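## Task

On the desk beside arm1, build a three-level stack, bottom to top: the small red wooden block, then the long cardboard box, then the small sealed carton. Each must rest on a long face, sit roughly centred over the item beneath it, and none may overhang the desk's edges. Every other object must finish directly on top of the same furniture it started on. It fails if any object from a furniture top lies on the floor unheld, or if any object ever goes inside or beneath a piece of furniture, even while gripped. The stack must stand without robot support. Finish by opening the grippers and moving the arms away.

## Robot and tools

ROBOTS. Three identical i2rt Big YAM arms named arm1, arm2 and arm3. Each has six revolute joints, a two-finger parallel gripper and a wrist camera that, with joints 1 and 6 at zero and the hand level and forward, sits above the hand looking toward the fingertips. Reach is roughly 1.0 m from the joint1 axis. Two fixed room cameras, room_a and room_b, watch the scene. Occasionally a loose object gets a small external nudge.

FRAMES. One shared scene frame: origin on the floor, +z up. The hand point is the midpoint between fingertips (URDF link pinch); its z axis runs along the fingers and the fingers close along its y axis. Hand poses are computed from each robot's true foot pose, which is never printed.

execute_actions. Argument actions is a list holding either zero or one action. An action is an object whose keys are robot names (arm1, arm2, arm3); each robot gets a joints object. All numbers are absolute targets, not offsets, per joint name: joint1_rad -2.879 to 2.879 (base yaw, positive counter-clockwise seen from above, 0 = direction the foot faces); joint2_rad 0 to 3.141 (shoulder, 0 = upper arm pointing back about level, increasing lifts it up then forward); joint3_rad 0 to 3.019 (elbow, 0 = folded, increasing opens); joint4_rad -1.692 to 1.57 (hand pitch, positive tilts fingers up); joint5_rad -1.57 to 1.57 (hand sideways swing, positive toward the arm's right); joint6_rad -2.094 to 2.094 (hand roll, positive clockwise viewed from behind the hand). Angles are radians. gripper_m is the fingertip gap in metres, 0 to 0.093. Done tolerances: ±0.045, 0.14, 0.09, 0.055, 0.03, 0.035 rad for joints 1-6 and ±0.003 m for the gripper. You may name only some joints or some robots; anything omitted may keep pushing toward a previous target. Motions within one action start together but finish at different times, and joints have different speeds, so the hand can sweep a wide path between postures. An unknown key or out-of-range value rejects the entire call with no motion. Optional cameras: list of names from arm1_cam_wrist, arm2_cam_wrist, arm3_cam_wrist, room_a, room_b, all; null, omitted or ["all"] gives every camera, [] gives none. An empty actions list just reports state and images. If a result reports a stop, later motion and finished_scene calls in that same reply are skipped.

wait: seconds from 0 to 10; commands nothing new, then returns state and images like an empty action.

zoom_image: camera (one of the five names) and region [x0, y0, x1, y1] in pixels of that camera's last full image, top-left origin, at most 504 by 504. Images are 672x504.

read_manual: optional section, only "licences"; returns licence text, no motion.

finished_scene: scene = the number of the current scene; ends it irreversibly after the last command has been held, reports success, and gives the next task. Replying with no tool call ends everything remaining.

RESULT LINES. joint_positions gives current joint readings; gripper_m equals joint7 plus joint8. joint_status tells how each commanded motion ended: reached, off_target (stopped short and may still push), contact_stop or time_out (old target dropped, holds where it stopped, though a timed-out joint may keep a target near its position and keep pushing), not_followed (a safety check blocked the arm's targets; the gripper part still runs; the arm may retry those targets on later actions), limit_stop_at_motor_heat (heat stop; resend the target). A line "joint command not followed", often with a cause, appears with that check. on_its_own lists what the robot does without this call's command; "held at" is the held target, not the position. Joint torques are total drive outputs in arm-joint order, with per-arm offset, scale and noise, nonzero even in free air. MOTOR HOT warns at 85 °C; OVER-TEMPERATURE FAULT at 100 °C means that arm and its gripper go limp and fall until cooled. The pictures line names the cameras in image order.

CAUTIONS. The arms do not stop on contact and can press hard; sustained pushing heats motors. To relieve a pushing joint, send its reported position as the target; a tiny change from the current reading may not move it. A loaded joint that is holding sinks. A hard squeeze between two robots ends the run and a hard collision can too; no line reports robot-robot contact, and the self/inter-arm check may react late and ignores fingers, gripper housings and wrist cameras. Contact through objects does not count. Arms run independently. Avoid dropping, slipping or slamming objects, letting any fall to the floor, and moving any object into or under furniture. The simulation continues while you compose a reply, with arms holding their last command. Gripper force is about 50-62 N per pad.

Each tool is called after ">>>" by a JSON object that holds its "op" and its "data", one argument or row to a line.

## Session

>>> {"op": "execute_actions", "data": {
  "actions": []
}}

Scene clock: 0.00 s.
Joint torques (N m, as the arm reports them, + toward a larger angle): no reading
Motor temperatures (°C, as the motors report them): arm1=[25 26 24 27 24 26] | arm2=[26 25 27 27 25 27] | arm3=[25 26 23 26 27 26]
arm1.joint_positions: joint1_rad=+0.793 joint2_rad=+0.555 joint3_rad=+1.316 joint4_rad=-1.264 joint5_rad=-0.175 joint6_rad=-0.457 gripper_m=+0.095
arm1.joint_status: not commanded
arm1.hand: x=-0.5444 y=+0.6172 z=+1.3503 quat_wxyz=(-0.247, -0.549, -0.663, +0.445) (m; scene frame)
arm2.joint_positions: joint1_rad=+0.783 joint2_rad=+0.398 joint3_rad=+1.402 joint4_rad=-1.605 joint5_rad=+0.001 joint6_rad=+0.249 gripper_m=+0.094
arm2.joint_status: not commanded
arm2.hand: x=-0.1518 y=-0.0325 z=+1.4257 quat_wxyz=(-0.319, -0.773, -0.428, +0.343) (m; scene frame)
arm3.joint_positions: joint1_rad=+0.335 joint2_rad=+0.623 joint3_rad=+1.524 joint4_rad=-1.335 joint5_rad=-0.020 joint6_rad=-0.217 gripper_m=+0.094
arm3.joint_status: not commanded
arm3.hand: x=+0.7419 y=-0.7333 z=+1.4504 quat_wxyz=(-0.497, +0.465, -0.706, -0.197) (m; scene frame)
pictures: arm1_cam_wrist, arm2_cam_wrist, arm3_cam_wrist, room_a, room_b
Images, in order (width x height): arm1_cam_wrist 672x504, arm2_cam_wrist 672x504, arm3_cam_wrist 672x504, room_a 672x504, room_b 672x504.

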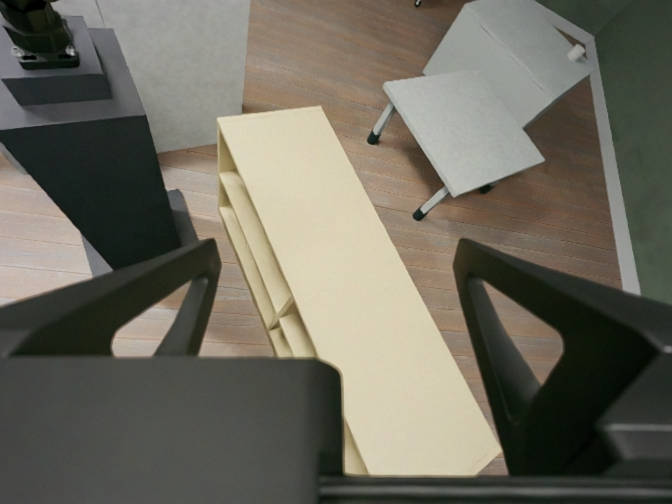

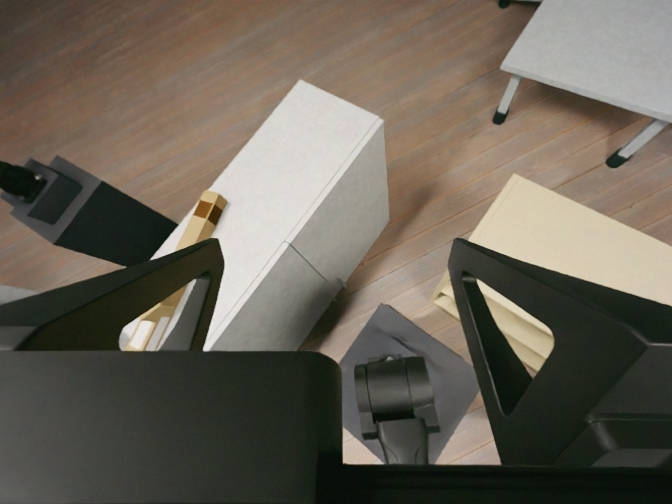

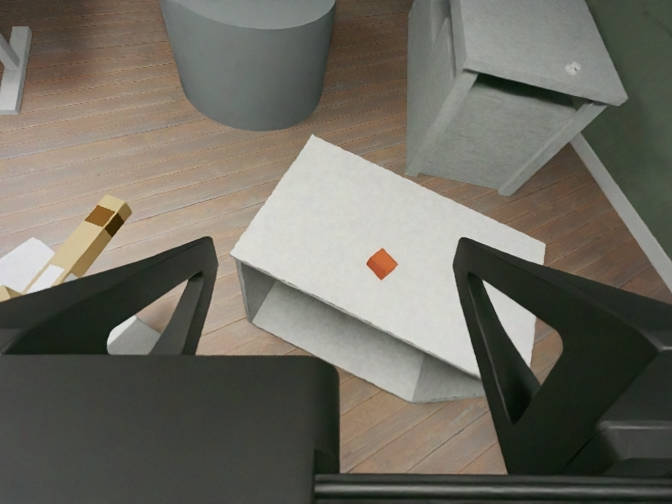

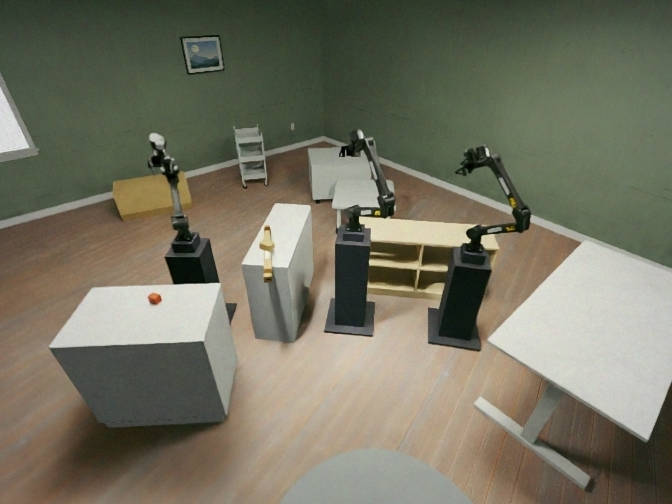

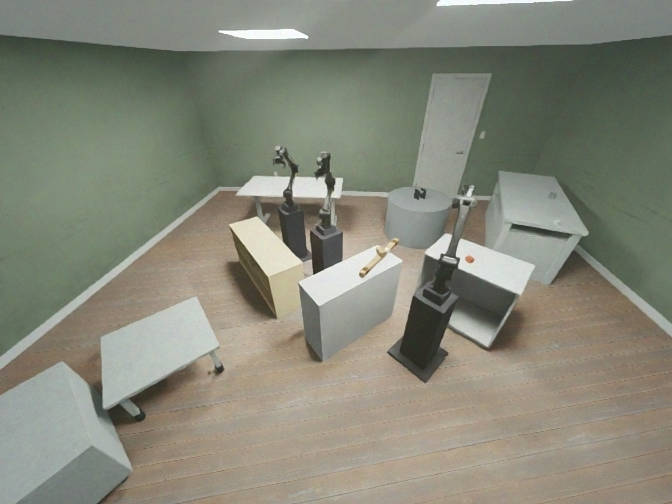

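>>> {"op": "zoom_image", "data": {
  "camera": "room_a",
  "region": [120, 180, 360, 340]
}}

>>> {"op": "execute_actions", "data": {
  "actions": [
    {"arm3":{"joints":{"joint2_rad":1.3,"joint3_rad":1.5,"joint4_rad":-1.3,"joint5_rad":0,"joint6_rad":0}},"arm2":{"joints":{"joint1_rad":1.75,"joint2_rad":1.0,"joint3_rad":1.5,"joint4_rad":-1.55,"joint6_rad":0}},"arm1":{"joints":{"joint1_rad":-1.6,"joint2_rad":1.0,"joint3_rad":1.5,"joint4_rad":-1.5,"joint5_rad":0,"joint6_rad":0}}}
  ]
}}

Region (120, 180, 360, 340) of room_a's 672x504 image, scaled by 2.100, with more detail than that image has.

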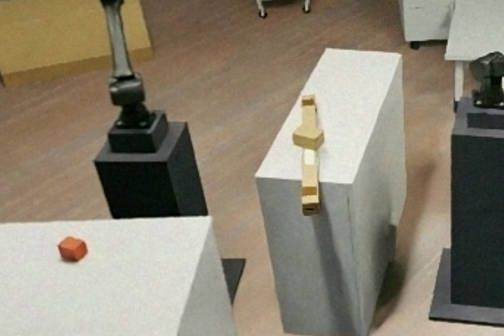

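Scene clock: 9.10 s.
Joint torques (N m, as the arm reports them, + toward a larger angle): arm1=[ 0.53 -3.42 10.16  0.62 -0.03  0.03] | arm2=[ 0.29 -2.92  9.87  1.9  -0.04 -0.02] | arm3=[  0.66 -10.18   9.57   1.38   0.09   0.2 ]
Motor temperatures (°C, as the motors report them): arm1=[25 26 26 27 24 26] | arm2=[26 25 29 27 25 27] | arm3=[25 26 24 26 27 26]
arm1.joint_positions: joint1_rad=-1.599 joint2_rad=+1.006 joint3_rad=+1.474 joint4_rad=-1.489 joint5_rad=+0.001 joint6_rad=-0.007 gripper_m=+0.095
arm1.joint_status: all done
arm1.hand: x=-0.6141 y=+1.1611 z=+1.2714 quat_wxyz=(+0.156, -0.795, +0.540, +0.229) (m; scene frame)
arm2.joint_positions: joint1_rad=+1.748 joint2_rad=+0.993 joint3_rad=+1.490 joint4_rad=-1.561 joint5_rad=+0.002 joint6_rad=+0.014 gripper_m=+0.094
arm2.joint_status: all done
arm2.hand: x=+0.0793 y=-0.1915 z=+1.3534 quat_wxyz=(-0.223, -0.435, -0.865, +0.112) (m; scene frame)
arm3.joint_positions: joint1_rad=+0.335 joint2_rad=+1.307 joint3_rad=+1.483 joint4_rad=-1.305 joint5_rad=-0.002 joint6_rad=-0.012 gripper_m=+0.094
arm3.joint_status: all done
arm3.hand: x=+0.8941 y=-0.5305 z=+1.2038 quat_wxyz=(-0.191, +0.446, -0.869, -0.098) (m; scene frame)
pictures: arm1_cam_wrist, arm2_cam_wrist, arm3_cam_wrist, room_a, room_b
Images, in order (width x height): arm1_cam_wrist 672x504, arm2_cam_wrist 672x504, arm3_cam_wrist 672x504, room_a 672x504, room_b 672x504.

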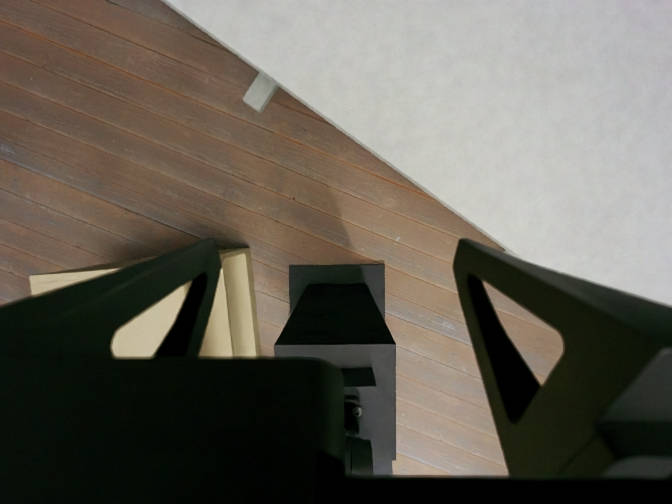

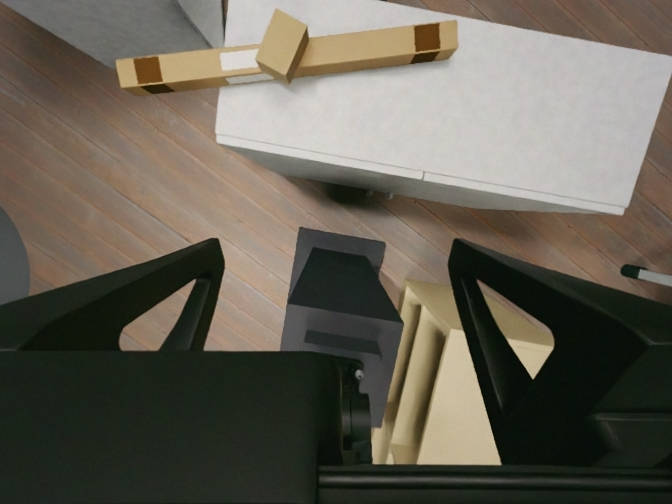

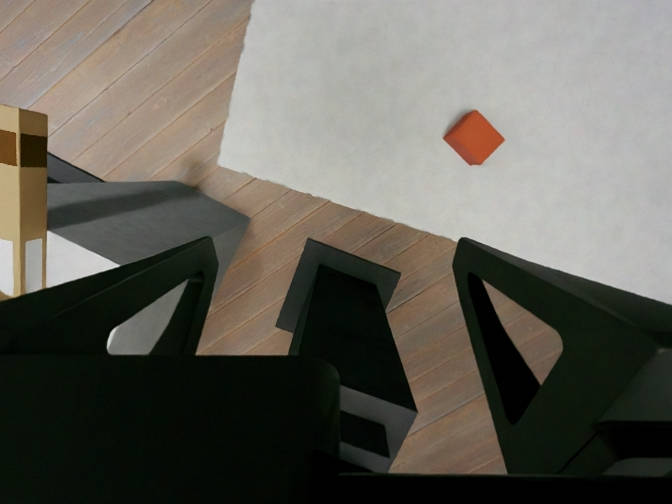

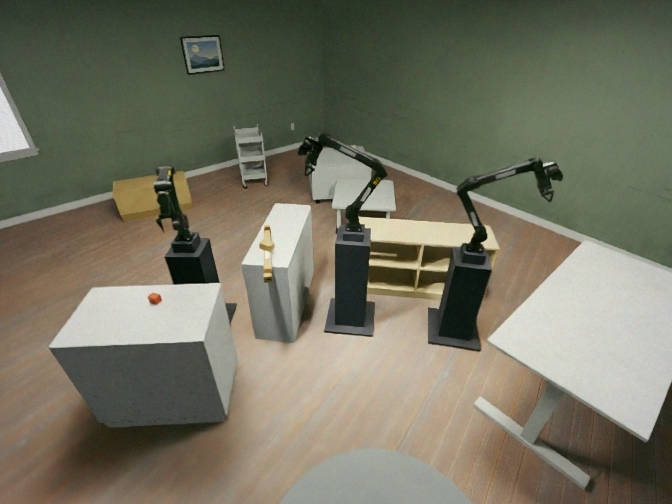

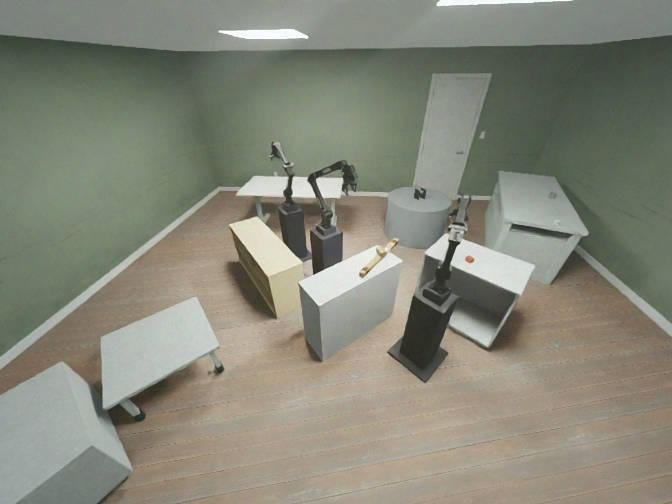

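>>> {"op": "execute_actions", "data": {
  "actions": [
    {"arm3":{"joints":{"joint1_rad":0.02,"joint2_rad":1.97,"joint3_rad":1.68,"joint4_rad":-1.25}},"arm2":{"joints":{"joint1_rad":1.9,"joint2_rad":1.59,"joint3_rad":1.34,"joint4_rad":-0.71}},"arm1":{"joints":{"joint1_rad":0.75,"joint2_rad":1.59,"joint3_rad":1.34,"joint4_rad":-0.71}}}
  ]
}}

Scene clock: 17.97 s.
Joint torques (N m, as the arm reports them, + toward a larger angle): arm1=[ -0.14 -14.58   8.43   1.65   0.01   0.01] | arm2=[  0.3  -15.13   9.84   2.48  -0.05  -0.02] | arm3=[  1.7  -18.95   8.86   0.28   0.     0.16]
Motor temperatures (°C, as the motors report them): arm1=[25 26 28 27 24 26] | arm2=[26 25 30 27 25 27] | arm3=[25 26 26 26 27 26]
arm1.joint_positions: joint1_rad=+0.756 joint2_rad=+1.601 joint3_rad=+1.345 joint4_rad=-0.719 joint5_rad=+0.000 joint6_rad=-0.005 gripper_m=+0.095
arm1.joint_status: all done
arm1.hand: x=-0.7364 y=+0.2842 z=+1.0205 quat_wxyz=(-0.154, -0.799, -0.526, +0.246) (m; scene frame)
arm2.joint_positions: joint1_rad=+1.902 joint2_rad=+1.596 joint3_rad=+1.338 joint4_rad=-0.730 joint5_rad=+0.002 joint6_rad=+0.014 gripper_m=+0.094
arm2.joint_status: all done
arm2.hand: x=+0.3155 y=-0.3499 z=+1.1053 quat_wxyz=(-0.265, -0.363, -0.887, +0.108) (m; scene frame)
arm3.joint_positions: joint1_rad=+0.007 joint2_rad=+1.981 joint3_rad=+1.661 joint4_rad=-1.251 joint5_rad=+0.001 joint6_rad=-0.010 gripper_m=+0.094
arm3.joint_status: all done
arm3.hand: x=+1.1040 y=-0.5691 z=+0.9287 quat_wxyz=(+0.004, +0.305, -0.952, +0.002) (m; scene frame)
pictures: arm1_cam_wrist, arm2_cam_wrist, arm3_cam_wrist, room_a, room_b
Images, in order (width x height): arm1_cam_wrist 672x504, arm2_cam_wrist 672x504, arm3_cam_wrist 672x504, room_a 672x504, room_b 672x504.

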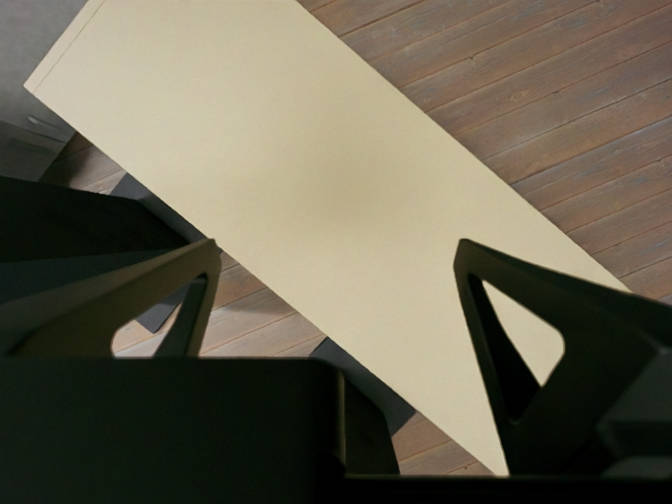

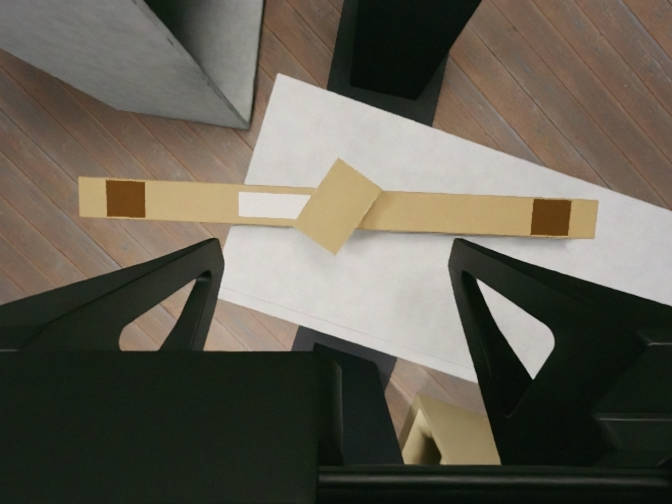

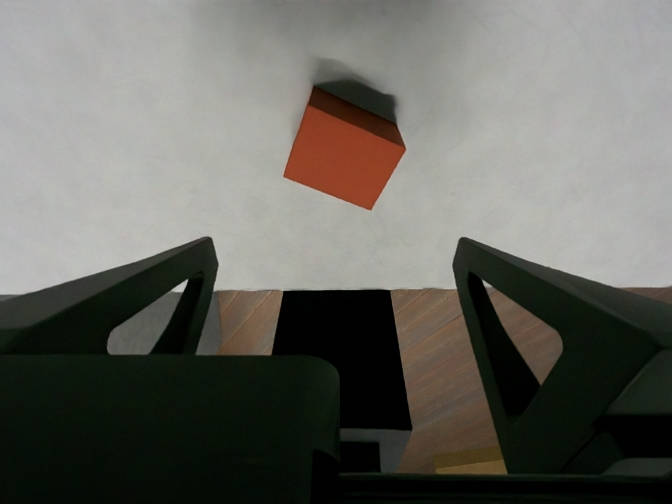

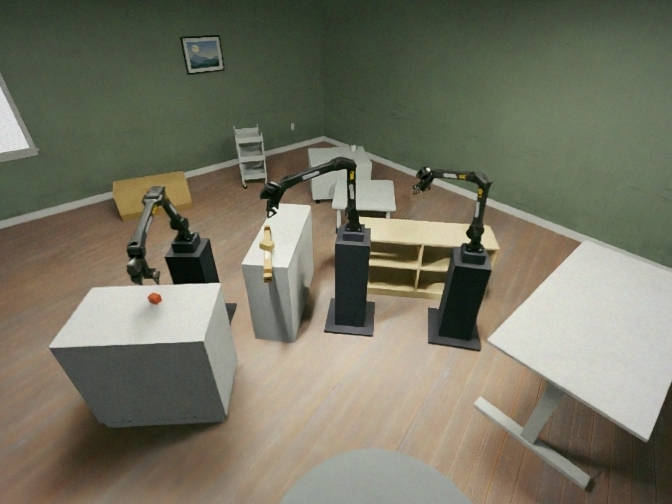

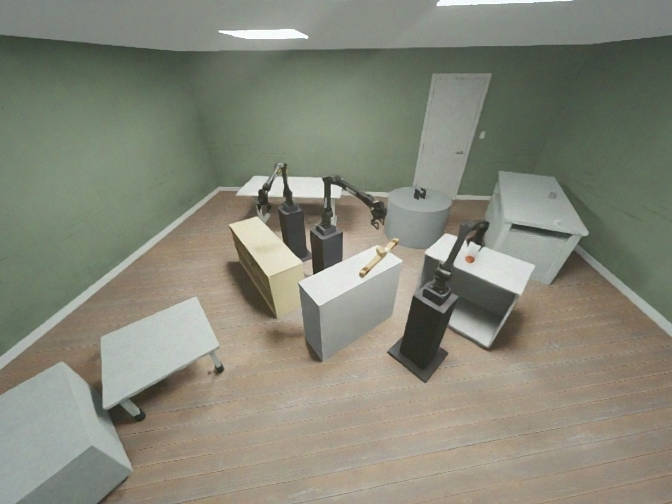

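>>> {"op": "execute_actions", "data": {
  "actions": [
    {"arm3":{"joints":{"joint2_rad":2.03,"joint3_rad":1.57,"joint4_rad":-1.09,"joint6_rad":0.47}},"arm2":{"joints":{"joint2_rad":2.13,"joint3_rad":1.79,"joint4_rad":-1.2,"joint6_rad":0.57}},"arm1":{"joints":{"joint1_rad":-2.1}}}
  ]
}}

Scene clock: 24.13 s.
Joint torques (N m, as the arm reports them, + toward a larger angle): arm1=[  1.2  -14.41   8.46   1.68  -0.05   0.01] | arm2=[ -0.19 -21.42  12.47  -0.42  -0.01   0.2 ] | arm3=[  1.54 -17.24   6.94   0.62   0.04   0.19]
Motor temperatures (°C, as the motors report them): arm1=[25 26 28 27 24 26] | arm2=[26 26 31 27 25 27] | arm3=[25 27 26 26 27 26]
arm1.joint_positions: joint1_rad=-2.106 joint2_rad=+1.601 joint3_rad=+1.345 joint4_rad=-0.719 joint5_rad=+0.001 joint6_rad=-0.005 gripper_m=+0.095
arm1.joint_status: all done
arm1.hand: x=-0.4074 y=+1.4438 z=+1.0297 quat_wxyz=(+0.222, -0.629, +0.719, +0.198) (m; scene frame)
arm2.joint_positions: joint1_rad=+1.902 joint2_rad=+2.138 joint3_rad=+1.741 joint4_rad=-1.188 joint5_rad=+0.002 joint6_rad=+0.555 gripper_m=+0.094
arm2.joint_status: all done
arm2.hand: x=+0.3345 y=-0.3693 z=+0.9205 quat_wxyz=(+0.008, -0.613, -0.790, +0.002) (m; scene frame)
arm3.joint_positions: joint1_rad=+0.007 joint2_rad=+2.023 joint3_rad=+1.568 joint4_rad=-1.099 joint5_rad=+0.001 joint6_rad=+0.458 gripper_m=+0.094
arm3.joint_status: all done
arm3.hand: x=+1.1021 y=-0.5704 z=+0.8720 quat_wxyz=(-0.004, +0.075, -0.997, -0.001) (m; scene frame)
pictures: arm1_cam_wrist, arm2_cam_wrist, arm3_cam_wrist, room_a, room_b
Images, in order (width x height): arm1_cam_wrist 672x504, arm2_cam_wrist 672x504, arm3_cam_wrist 672x504, room_a 672x504, room_b 672x504.

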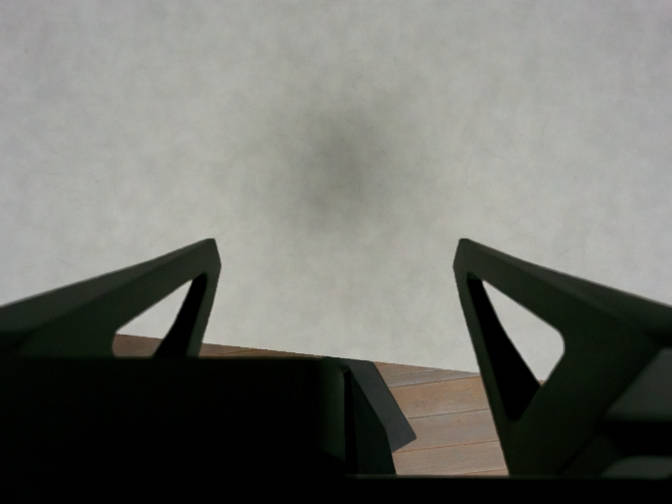

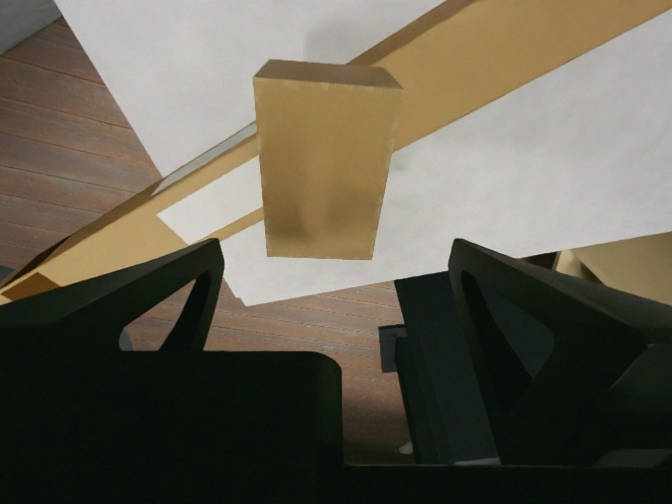

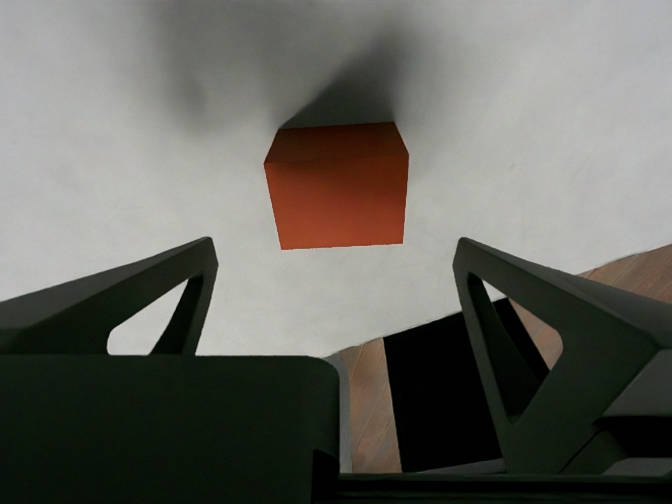

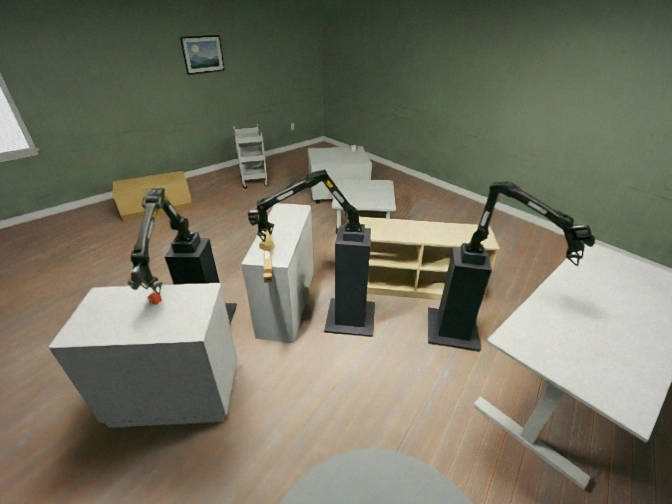

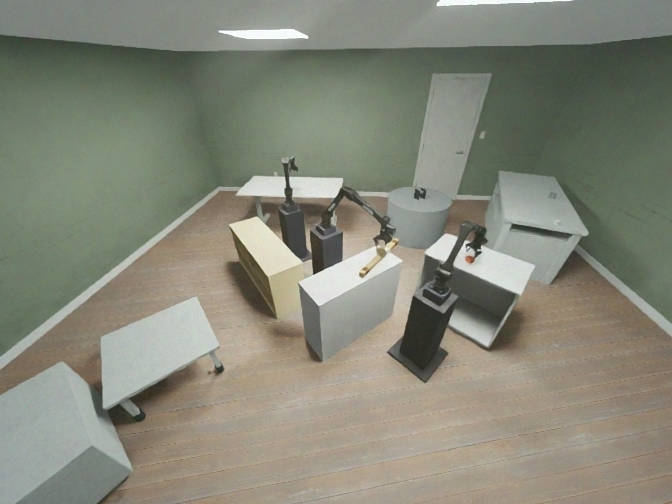

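>>> {"op": "execute_actions", "data": {
  "actions": [
    {"arm3":{"joints":{"joint2_rad":2.10,"joint3_rad":1.53,"joint4_rad":-0.99}},"arm2":{"joints":{"joint2_rad":2.22,"joint3_rad":1.75,"joint4_rad":-1.07}}}
  ],
  "cameras": ["arm2_cam_wrist","arm3_cam_wrist"]
}}

Scene clock: 28.37 s.
Joint torques (N m, as the arm reports them, + toward a larger angle): arm1=[  1.21 -14.38   8.47   1.68  -0.05   0.01] | arm2=[  0.52 -21.5    8.7    1.09  -0.01   0.21] | arm3=[  1.56 -18.43   6.66   0.56   0.05   0.18]
Motor temperatures (°C, as the motors report them): arm1=[25 26 28 27 24 26] | arm2=[26 26 31 27 25 27] | arm3=[25 27 26 26 27 26]
arm1.joint_positions: joint1_rad=-2.106 joint2_rad=+1.601 joint3_rad=+1.345 joint4_rad=-0.719 joint5_rad=+0.001 joint6_rad=-0.005 gripper_m=+0.095
arm1.joint_status: not commanded
arm1.hand: x=-0.4074 y=+1.4438 z=+1.0297 quat_wxyz=(+0.222, -0.629, +0.719, +0.198) (m; scene frame)
arm2.joint_positions: joint1_rad=+1.902 joint2_rad=+2.221 joint3_rad=+1.741 joint4_rad=-1.084 joint5_rad=+0.002 joint6_rad=+0.555 gripper_m=+0.094
arm2.joint_status: all done
arm2.hand: x=+0.3446 y=-0.3793 z=+0.8696 quat_wxyz=(-0.002, -0.613, -0.790, +0.003) (m; scene frame)
arm3.joint_positions: joint1_rad=+0.007 joint2_rad=+2.093 joint3_rad=+1.527 joint4_rad=-0.999 joint5_rad=+0.001 joint6_rad=+0.458 gripper_m=+0.094
arm3.joint_status: all done
arm3.hand: x=+1.0999 y=-0.5720 z=+0.8184 quat_wxyz=(+0.001, +0.075, -0.997, +0.001) (m; scene frame)
pictures: arm2_cam_wrist, arm3_cam_wrist
Images, in order (width x height): arm2_cam_wrist 672x504, arm3_cam_wrist 672x504.

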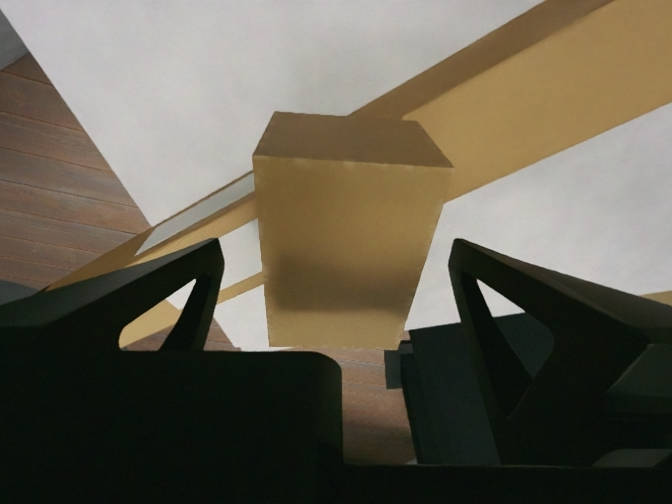

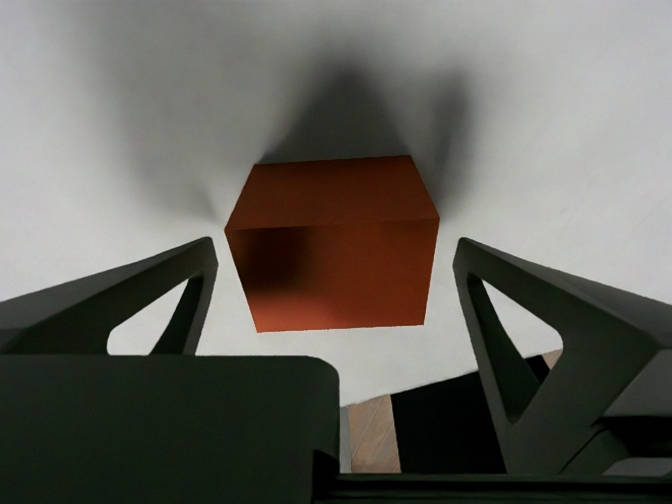

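Slightly lower, then close.

>>> {"op": "execute_actions", "data": {
  "actions": [
    {"arm3":{"joints":{"joint2_rad":2.115}},"arm2":{"joints":{"joint2_rad":2.245}}}
  ],
  "cameras": []
}}

>>> {"op": "execute_actions", "data": {
  "actions": [
    {"arm3":{"joints":{"gripper_m":0.03}},"arm2":{"joints":{"gripper_m":0.03}}}
  ],
  "cameras": []
}}

>>> {"op": "execute_actions", "data": {
  "actions": [
    {"arm3":{"joints":{"joint2_rad":1.75,"joint4_rad":-1.35}},"arm2":{"joints":{"joint2_rad":1.9,"joint4_rad":-1.4}}}
  ]
}}

Scene clock: 30.80 s.
Joint torques (N m, as the arm reports them, + toward a larger angle): arm1=[  1.19 -14.41   8.47   1.67  -0.05   0.01] | arm2=[ -0.05 -19.51   8.8    0.98  -0.03   0.24] | arm3=[  1.72 -16.62   6.56   0.65   0.08   0.17]
Motor temperatures (°C, as the motors report them): arm1=[25 27 28 27 24 26] | arm2=[26 26 31 27 25 27] | arm3=[25 27 26 26 27 26]
arm1.joint_positions: joint1_rad=-2.106 joint2_rad=+1.601 joint3_rad=+1.345 joint4_rad=-0.719 joint5_rad=+0.001 joint6_rad=-0.005 gripper_m=+0.095
arm1.joint_status: not commanded
arm1.hand: x=-0.4074 y=+1.4438 z=+1.0297 quat_wxyz=(+0.222, -0.629, +0.719, +0.198) (m; scene frame)
arm2.joint_positions: joint1_rad=+1.902 joint2_rad=+2.224 joint3_rad=+1.741 joint4_rad=-1.084 joint5_rad=+0.002 joint6_rad=+0.555 gripper_m=+0.094
arm2.joint_status: all done
arm2.hand: x=+0.3442 y=-0.3789 z=+0.8677 quat_wxyz=(-0.001, -0.613, -0.790, +0.003) (m; scene frame)
arm3.joint_positions: joint1_rad=+0.007 joint2_rad=+2.093 joint3_rad=+1.527 joint4_rad=-0.999 joint5_rad=+0.001 joint6_rad=+0.458 gripper_m=+0.094
arm3.joint_status: all done
arm3.hand: x=+1.0999 y=-0.5720 z=+0.8184 quat_wxyz=(+0.001, +0.075, -0.997, +0.001) (m; scene frame)
pictures: none
No camera images: the call's "cameras" was empty. Leave "cameras" out to get every camera's image.

Scene clock: 31.43 s.
Joint torques (N m, as the arm reports them, + toward a larger angle): arm1=[  1.24 -14.38   8.47   1.67  -0.05   0.01] | arm2=[  0.05 -19.36   8.73   0.93   0.02   0.23] | arm3=[  1.55 -16.27   6.65   0.61   0.05   0.16]
Motor temperatures (°C, as the motors report them): arm1=[25 27 28 27 24 26] | arm2=[26 26 31 27 25 27] | arm3=[25 27 26 26 27 26]
arm1.joint_positions: joint1_rad=-2.106 joint2_rad=+1.601 joint3_rad=+1.345 joint4_rad=-0.719 joint5_rad=+0.001 joint6_rad=-0.005 gripper_m=+0.095
arm1.joint_status: not commanded
arm1.hand: x=-0.4074 y=+1.4438 z=+1.0297 quat_wxyz=(+0.222, -0.629, +0.719, +0.198) (m; scene frame)
arm2.joint_positions: joint1_rad=+1.902 joint2_rad=+2.224 joint3_rad=+1.741 joint4_rad=-1.084 joint5_rad=+0.001 joint6_rad=+0.556 gripper_m=+0.059
arm2.joint_status: gripper_m off_target (ended at +0.059, target +0.030)
arm2.hand: x=+0.3443 y=-0.3789 z=+0.8674 quat_wxyz=(-0.001, -0.613, -0.790, +0.003) (m; scene frame)
arm3.joint_positions: joint1_rad=+0.007 joint2_rad=+2.093 joint3_rad=+1.527 joint4_rad=-0.999 joint5_rad=+0.001 joint6_rad=+0.459 gripper_m=+0.060
arm3.joint_status: gripper_m off_target (ended at +0.060, target +0.030)
arm3.hand: x=+1.0999 y=-0.5719 z=+0.8184 quat_wxyz=(+0.001, +0.075, -0.997, +0.001) (m; scene frame)
pictures: none
No camera images: the call's "cameras" was empty. Leave "cameras" out to get every camera's image.

Scene clock: 32.93 s.
Joint torques (N m, as the arm reports them, + toward a larger angle): arm1=[  1.22 -14.38   8.48   1.67  -0.05   0.01] | arm2=[  0.28 -19.08   9.74  -0.29   0.01   0.2 ] | arm3=[  1.57 -14.51   8.49  -0.09   0.03   0.18]
Motor temperatures (°C, as the motors report them): arm1=[25 27 29 27 24 26] | arm2=[26 26 31 27 25 27] | arm3=[25 27 26 26 27 26]
arm1.joint_positions: joint1_rad=-2.106 joint2_rad=+1.601 joint3_rad=+1.345 joint4_rad=-0.719 joint5_rad=+0.001 joint6_rad=-0.005 gripper_m=+0.095
arm1.joint_status: not commanded
arm1.hand: x=-0.4074 y=+1.4438 z=+1.0297 quat_wxyz=(+0.222, -0.629, +0.719, +0.198) (m; scene frame)
arm2.joint_positions: joint1_rad=+1.902 joint2_rad=+1.909 joint3_rad=+1.741 joint4_rad=-1.387 joint5_rad=+0.001 joint6_rad=+0.556 gripper_m=+0.059
arm2.joint_status: all done
arm2.hand: x=+0.3066 y=-0.3416 z=+1.0564 quat_wxyz=(-0.006, -0.613, -0.790, +0.004) (m; scene frame)
arm3.joint_positions: joint1_rad=+0.007 joint2_rad=+1.745 joint3_rad=+1.516 joint4_rad=-1.344 joint5_rad=+0.001 joint6_rad=+0.459 gripper_m=+0.060
arm3.joint_status: all done
arm3.hand: x=+1.0456 y=-0.6097 z=+1.0037 quat_wxyz=(+0.005, +0.075, -0.997, +0.004) (m; scene frame)
pictures: arm1_cam_wrist, arm2_cam_wrist, arm3_cam_wrist, room_a, room_b
Images, in order (width x height): arm1_cam_wrist 672x504, arm2_cam_wrist 672x504, arm3_cam_wrist 672x504, room_a 672x504, room_b 672x504.

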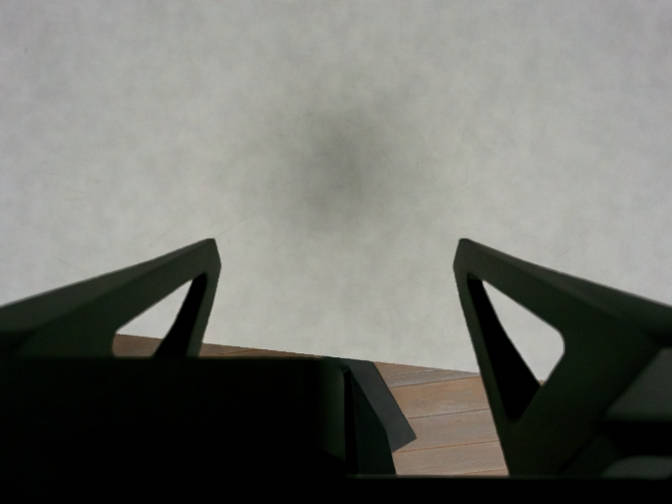

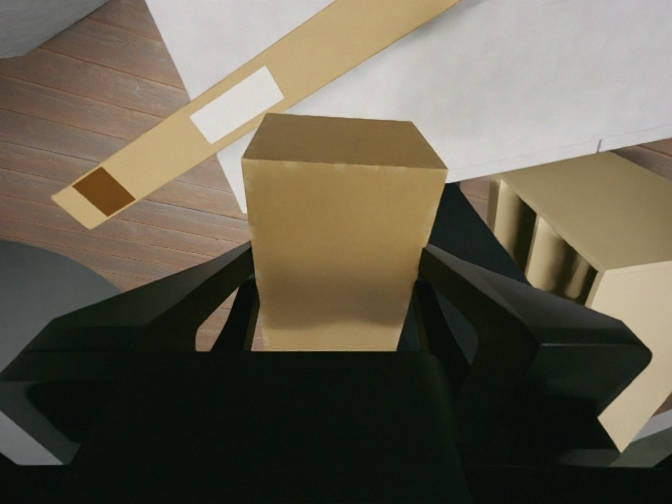

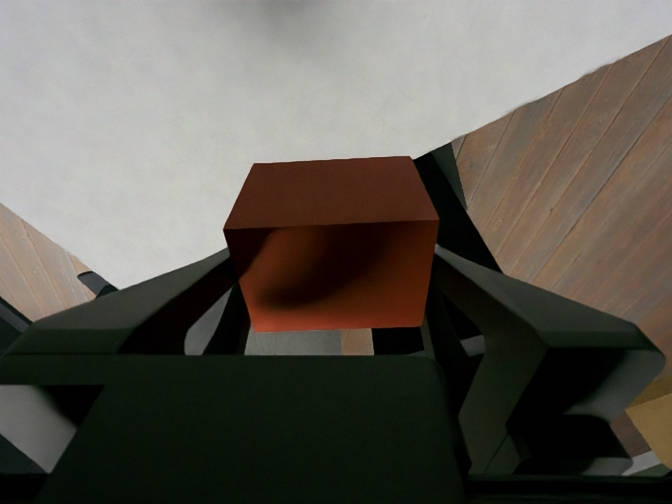

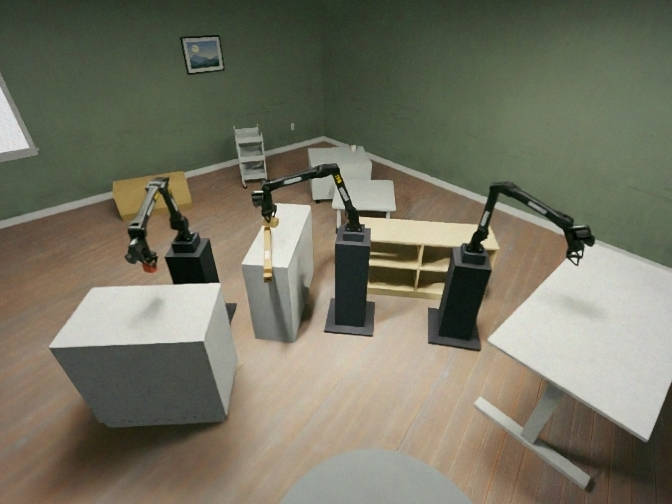

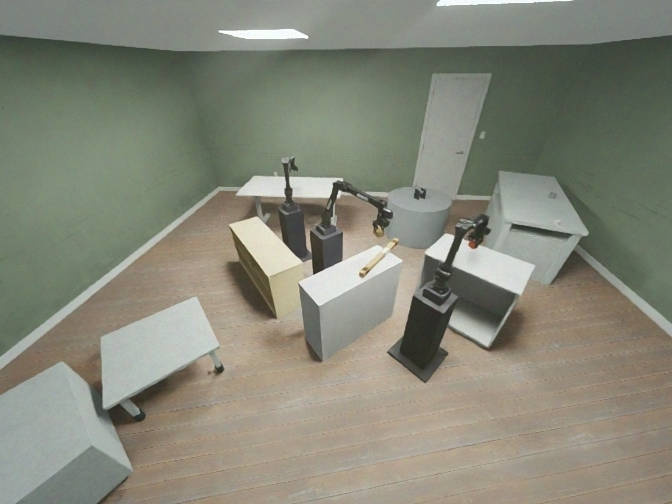

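>>> {"op": "execute_actions", "data": {
  "actions": [
    {"arm3":{"joints":{"joint1_rad":0.7}},"arm2":{"joints":{"joint1_rad":-0.85,"joint6_rad":0}}}
  ],
  "cameras": []
}}

>>> {"op": "execute_actions", "data": {
  "actions": [
    {"arm3":{"joints":{"joint1_rad":2.1,"joint6_rad":0,"joint2_rad":2.1,"joint3_rad":2.1,"joint4_rad":-1.55}},"arm2":{"joints":{"joint2_rad":2.27,"joint3_rad":1.64,"joint4_rad":-0.92}}}
  ],
  "cameras": []
}}

>>> {"op": "execute_actions", "data": {
  "actions": [
    {"arm3":{"joints":{"joint2_rad":2.35,"joint3_rad":2.25,"joint4_rad":-1.44}}}
  ]
}}

Scene clock: 41.33 s.
Joint torques (N m, as the arm reports them, + toward a larger angle): arm1=[  1.22 -14.39   8.47   1.67  -0.05   0.01] | arm2=[  0.75 -19.23   9.91  -0.15  -0.12  -0.01] | arm3=[ -0.56 -14.55   8.46  -0.12   0.11   0.16]
Motor temperatures (°C, as the motors report them): arm1=[25 27 29 27 24 26] | arm2=[26 27 31 27 25 27] | arm3=[25 27 26 26 27 26]
arm1.joint_positions: joint1_rad=-2.106 joint2_rad=+1.601 joint3_rad=+1.345 joint4_rad=-0.719 joint5_rad=+0.001 joint6_rad=-0.005 gripper_m=+0.095
arm1.joint_status: not commanded
arm1.hand: x=-0.4074 y=+1.4438 z=+1.0297 quat_wxyz=(+0.222, -0.629, +0.719, +0.198) (m; scene frame)
arm2.joint_positions: joint1_rad=-0.855 joint2_rad=+1.909 joint3_rad=+1.741 joint4_rad=-1.387 joint5_rad=+0.003 joint6_rad=+0.014 gripper_m=+0.059
arm2.joint_status: all done
arm2.hand: x=-0.6696 y=+0.2884 z=+1.0600 quat_wxyz=(+0.002, -0.981, +0.196, +0.010) (m; scene frame)
arm3.joint_positions: joint1_rad=+0.713 joint2_rad=+1.745 joint3_rad=+1.516 joint4_rad=-1.344 joint5_rad=-0.002 joint6_rad=+0.461 gripper_m=+0.060
arm3.joint_status: all done
arm3.hand: x=+0.7472 y=-0.4015 z=+1.0047 quat_wxyz=(+0.006, +0.414, -0.910, +0.001) (m; scene frame)
pictures: none
No camera images: the call's "cameras" was empty. Leave "cameras" out to get every camera's image.

Scene clock: 43.23 s.
Joint torques (N m, as the arm reports them, + toward a larger angle): arm1=[  1.2  -14.41   8.47   1.67  -0.05   0.01] | arm2=[  0.6  -21.36   8.76   0.84  -0.11  -0.05] | arm3=[ -0.05 -21.89   9.64  -0.2    0.1   -0.05]
Motor temperatures (°C, as the motors report them): arm1=[25 27 29 27 24 26] | arm2=[26 27 31 27 25 27] | arm3=[25 27 26 26 27 26]
arm1.joint_positions: joint1_rad=-2.106 joint2_rad=+1.601 joint3_rad=+1.345 joint4_rad=-0.719 joint5_rad=+0.001 joint6_rad=-0.005 gripper_m=+0.095
arm1.joint_status: not commanded
arm1.hand: x=-0.4074 y=+1.4438 z=+1.0297 quat_wxyz=(+0.222, -0.629, +0.719, +0.198) (m; scene frame)
arm2.joint_positions: joint1_rad=-0.855 joint2_rad=+2.273 joint3_rad=+1.623 joint4_rad=-0.932 joint5_rad=+0.003 joint6_rad=+0.014 gripper_m=+0.059
arm2.joint_status: all done
arm2.hand: x=-0.6964 y=+0.2981 z=+0.8032 quat_wxyz=(-0.001, -0.981, +0.196, -0.004) (m; scene frame)
arm3.joint_positions: joint1_rad=+2.110 joint2_rad=+2.128 joint3_rad=+2.072 joint4_rad=-1.542 joint5_rad=-0.002 joint6_rad=+0.010 gripper_m=+0.059
arm3.joint_status: all done
arm3.hand: x=+0.0193 y=-0.6375 z=+1.0015 quat_wxyz=(+0.007, +0.976, -0.218, +0.010) (m; scene frame)
pictures: none
No camera images: the call's "cameras" was empty. Leave "cameras" out to get every camera's image.

Scene clock: 44.47 s.
Joint torques (N m, as the arm reports them, + toward a larger angle): arm1=[  1.23 -14.38   8.47   1.67  -0.05   0.01] | arm2=[  0.88 -20.97   8.7    1.02  -0.11  -0.02] | arm3=[  0.04 -24.03   9.9    0.37   0.08  -0.01]
Motor temperatures (°C, as the motors report them): arm1=[25 27 29 27 24 26] | arm2=[26 27 31 27 25 27] | arm3=[25 27 27 26 27 26]
arm1.joint_positions: joint1_rad=-2.106 joint2_rad=+1.601 joint3_rad=+1.345 joint4_rad=-0.719 joint5_rad=+0.001 joint6_rad=-0.005 gripper_m=+0.095
arm1.joint_status: not commanded
arm1.hand: x=-0.4074 y=+1.4438 z=+1.0297 quat_wxyz=(+0.222, -0.629, +0.719, +0.198) (m; scene frame)
arm2.joint_positions: joint1_rad=-0.855 joint2_rad=+2.273 joint3_rad=+1.623 joint4_rad=-0.932 joint5_rad=+0.003 joint6_rad=+0.014 gripper_m=+0.059
arm2.joint_status: not commanded
arm2.hand: x=-0.6964 y=+0.2981 z=+0.8032 quat_wxyz=(-0.001, -0.981, +0.196, -0.004) (m; scene frame)
arm3.joint_positions: joint1_rad=+2.110 joint2_rad=+2.372 joint3_rad=+2.220 joint4_rad=-1.443 joint5_rad=-0.002 joint6_rad=+0.010 gripper_m=+0.059
arm3.joint_status: all done
arm3.hand: x=-0.0343 y=-0.6139 z=+0.8941 quat_wxyz=(+0.007, +0.976, -0.218, +0.009) (m; scene frame)
pictures: arm1_cam_wrist, arm2_cam_wrist, arm3_cam_wrist, room_a, room_b
Images, in order (width x height): arm1_cam_wrist 672x504, arm2_cam_wrist 672x504, arm3_cam_wrist 672x504, room_a 672x504, room_b 672x504.

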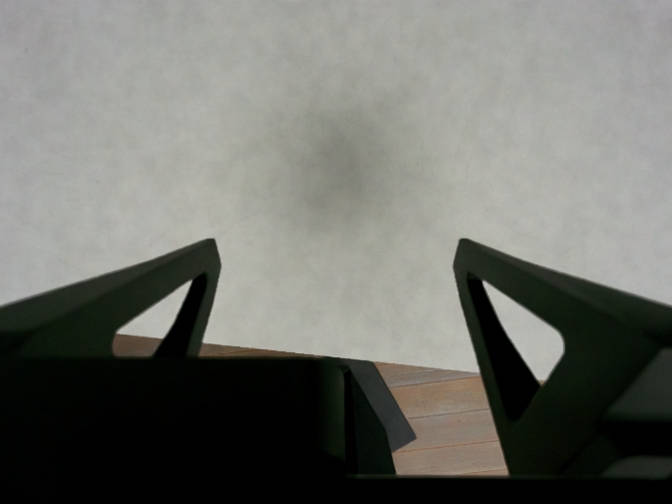

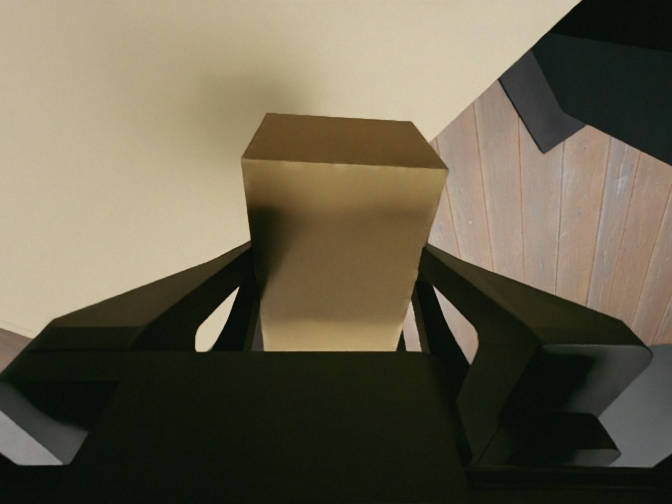

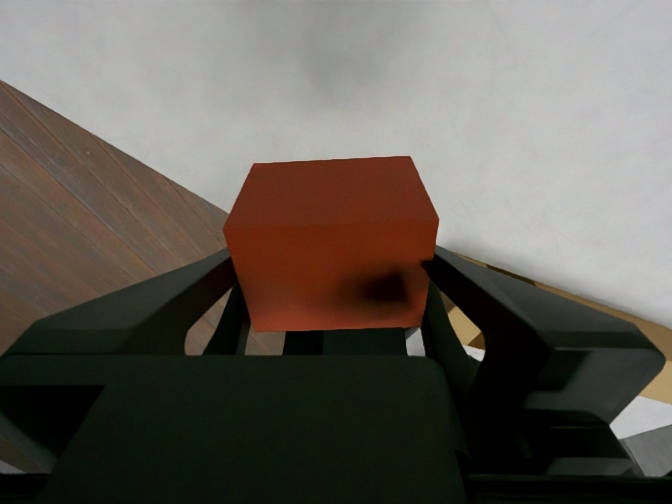

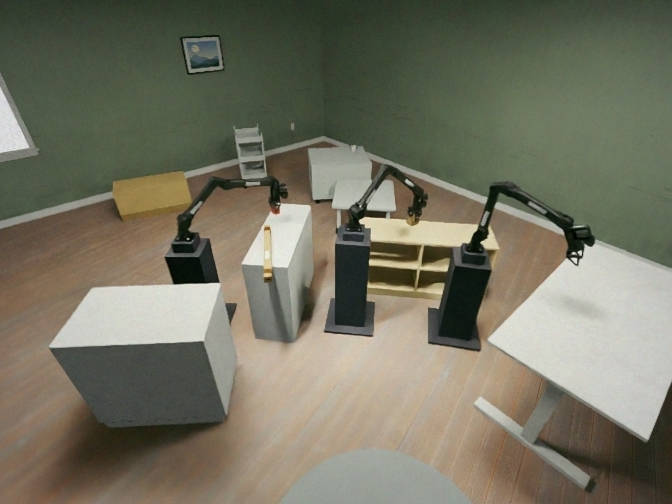

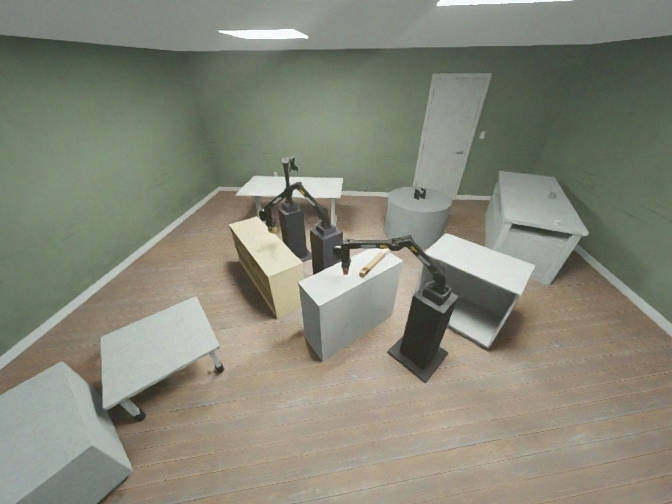

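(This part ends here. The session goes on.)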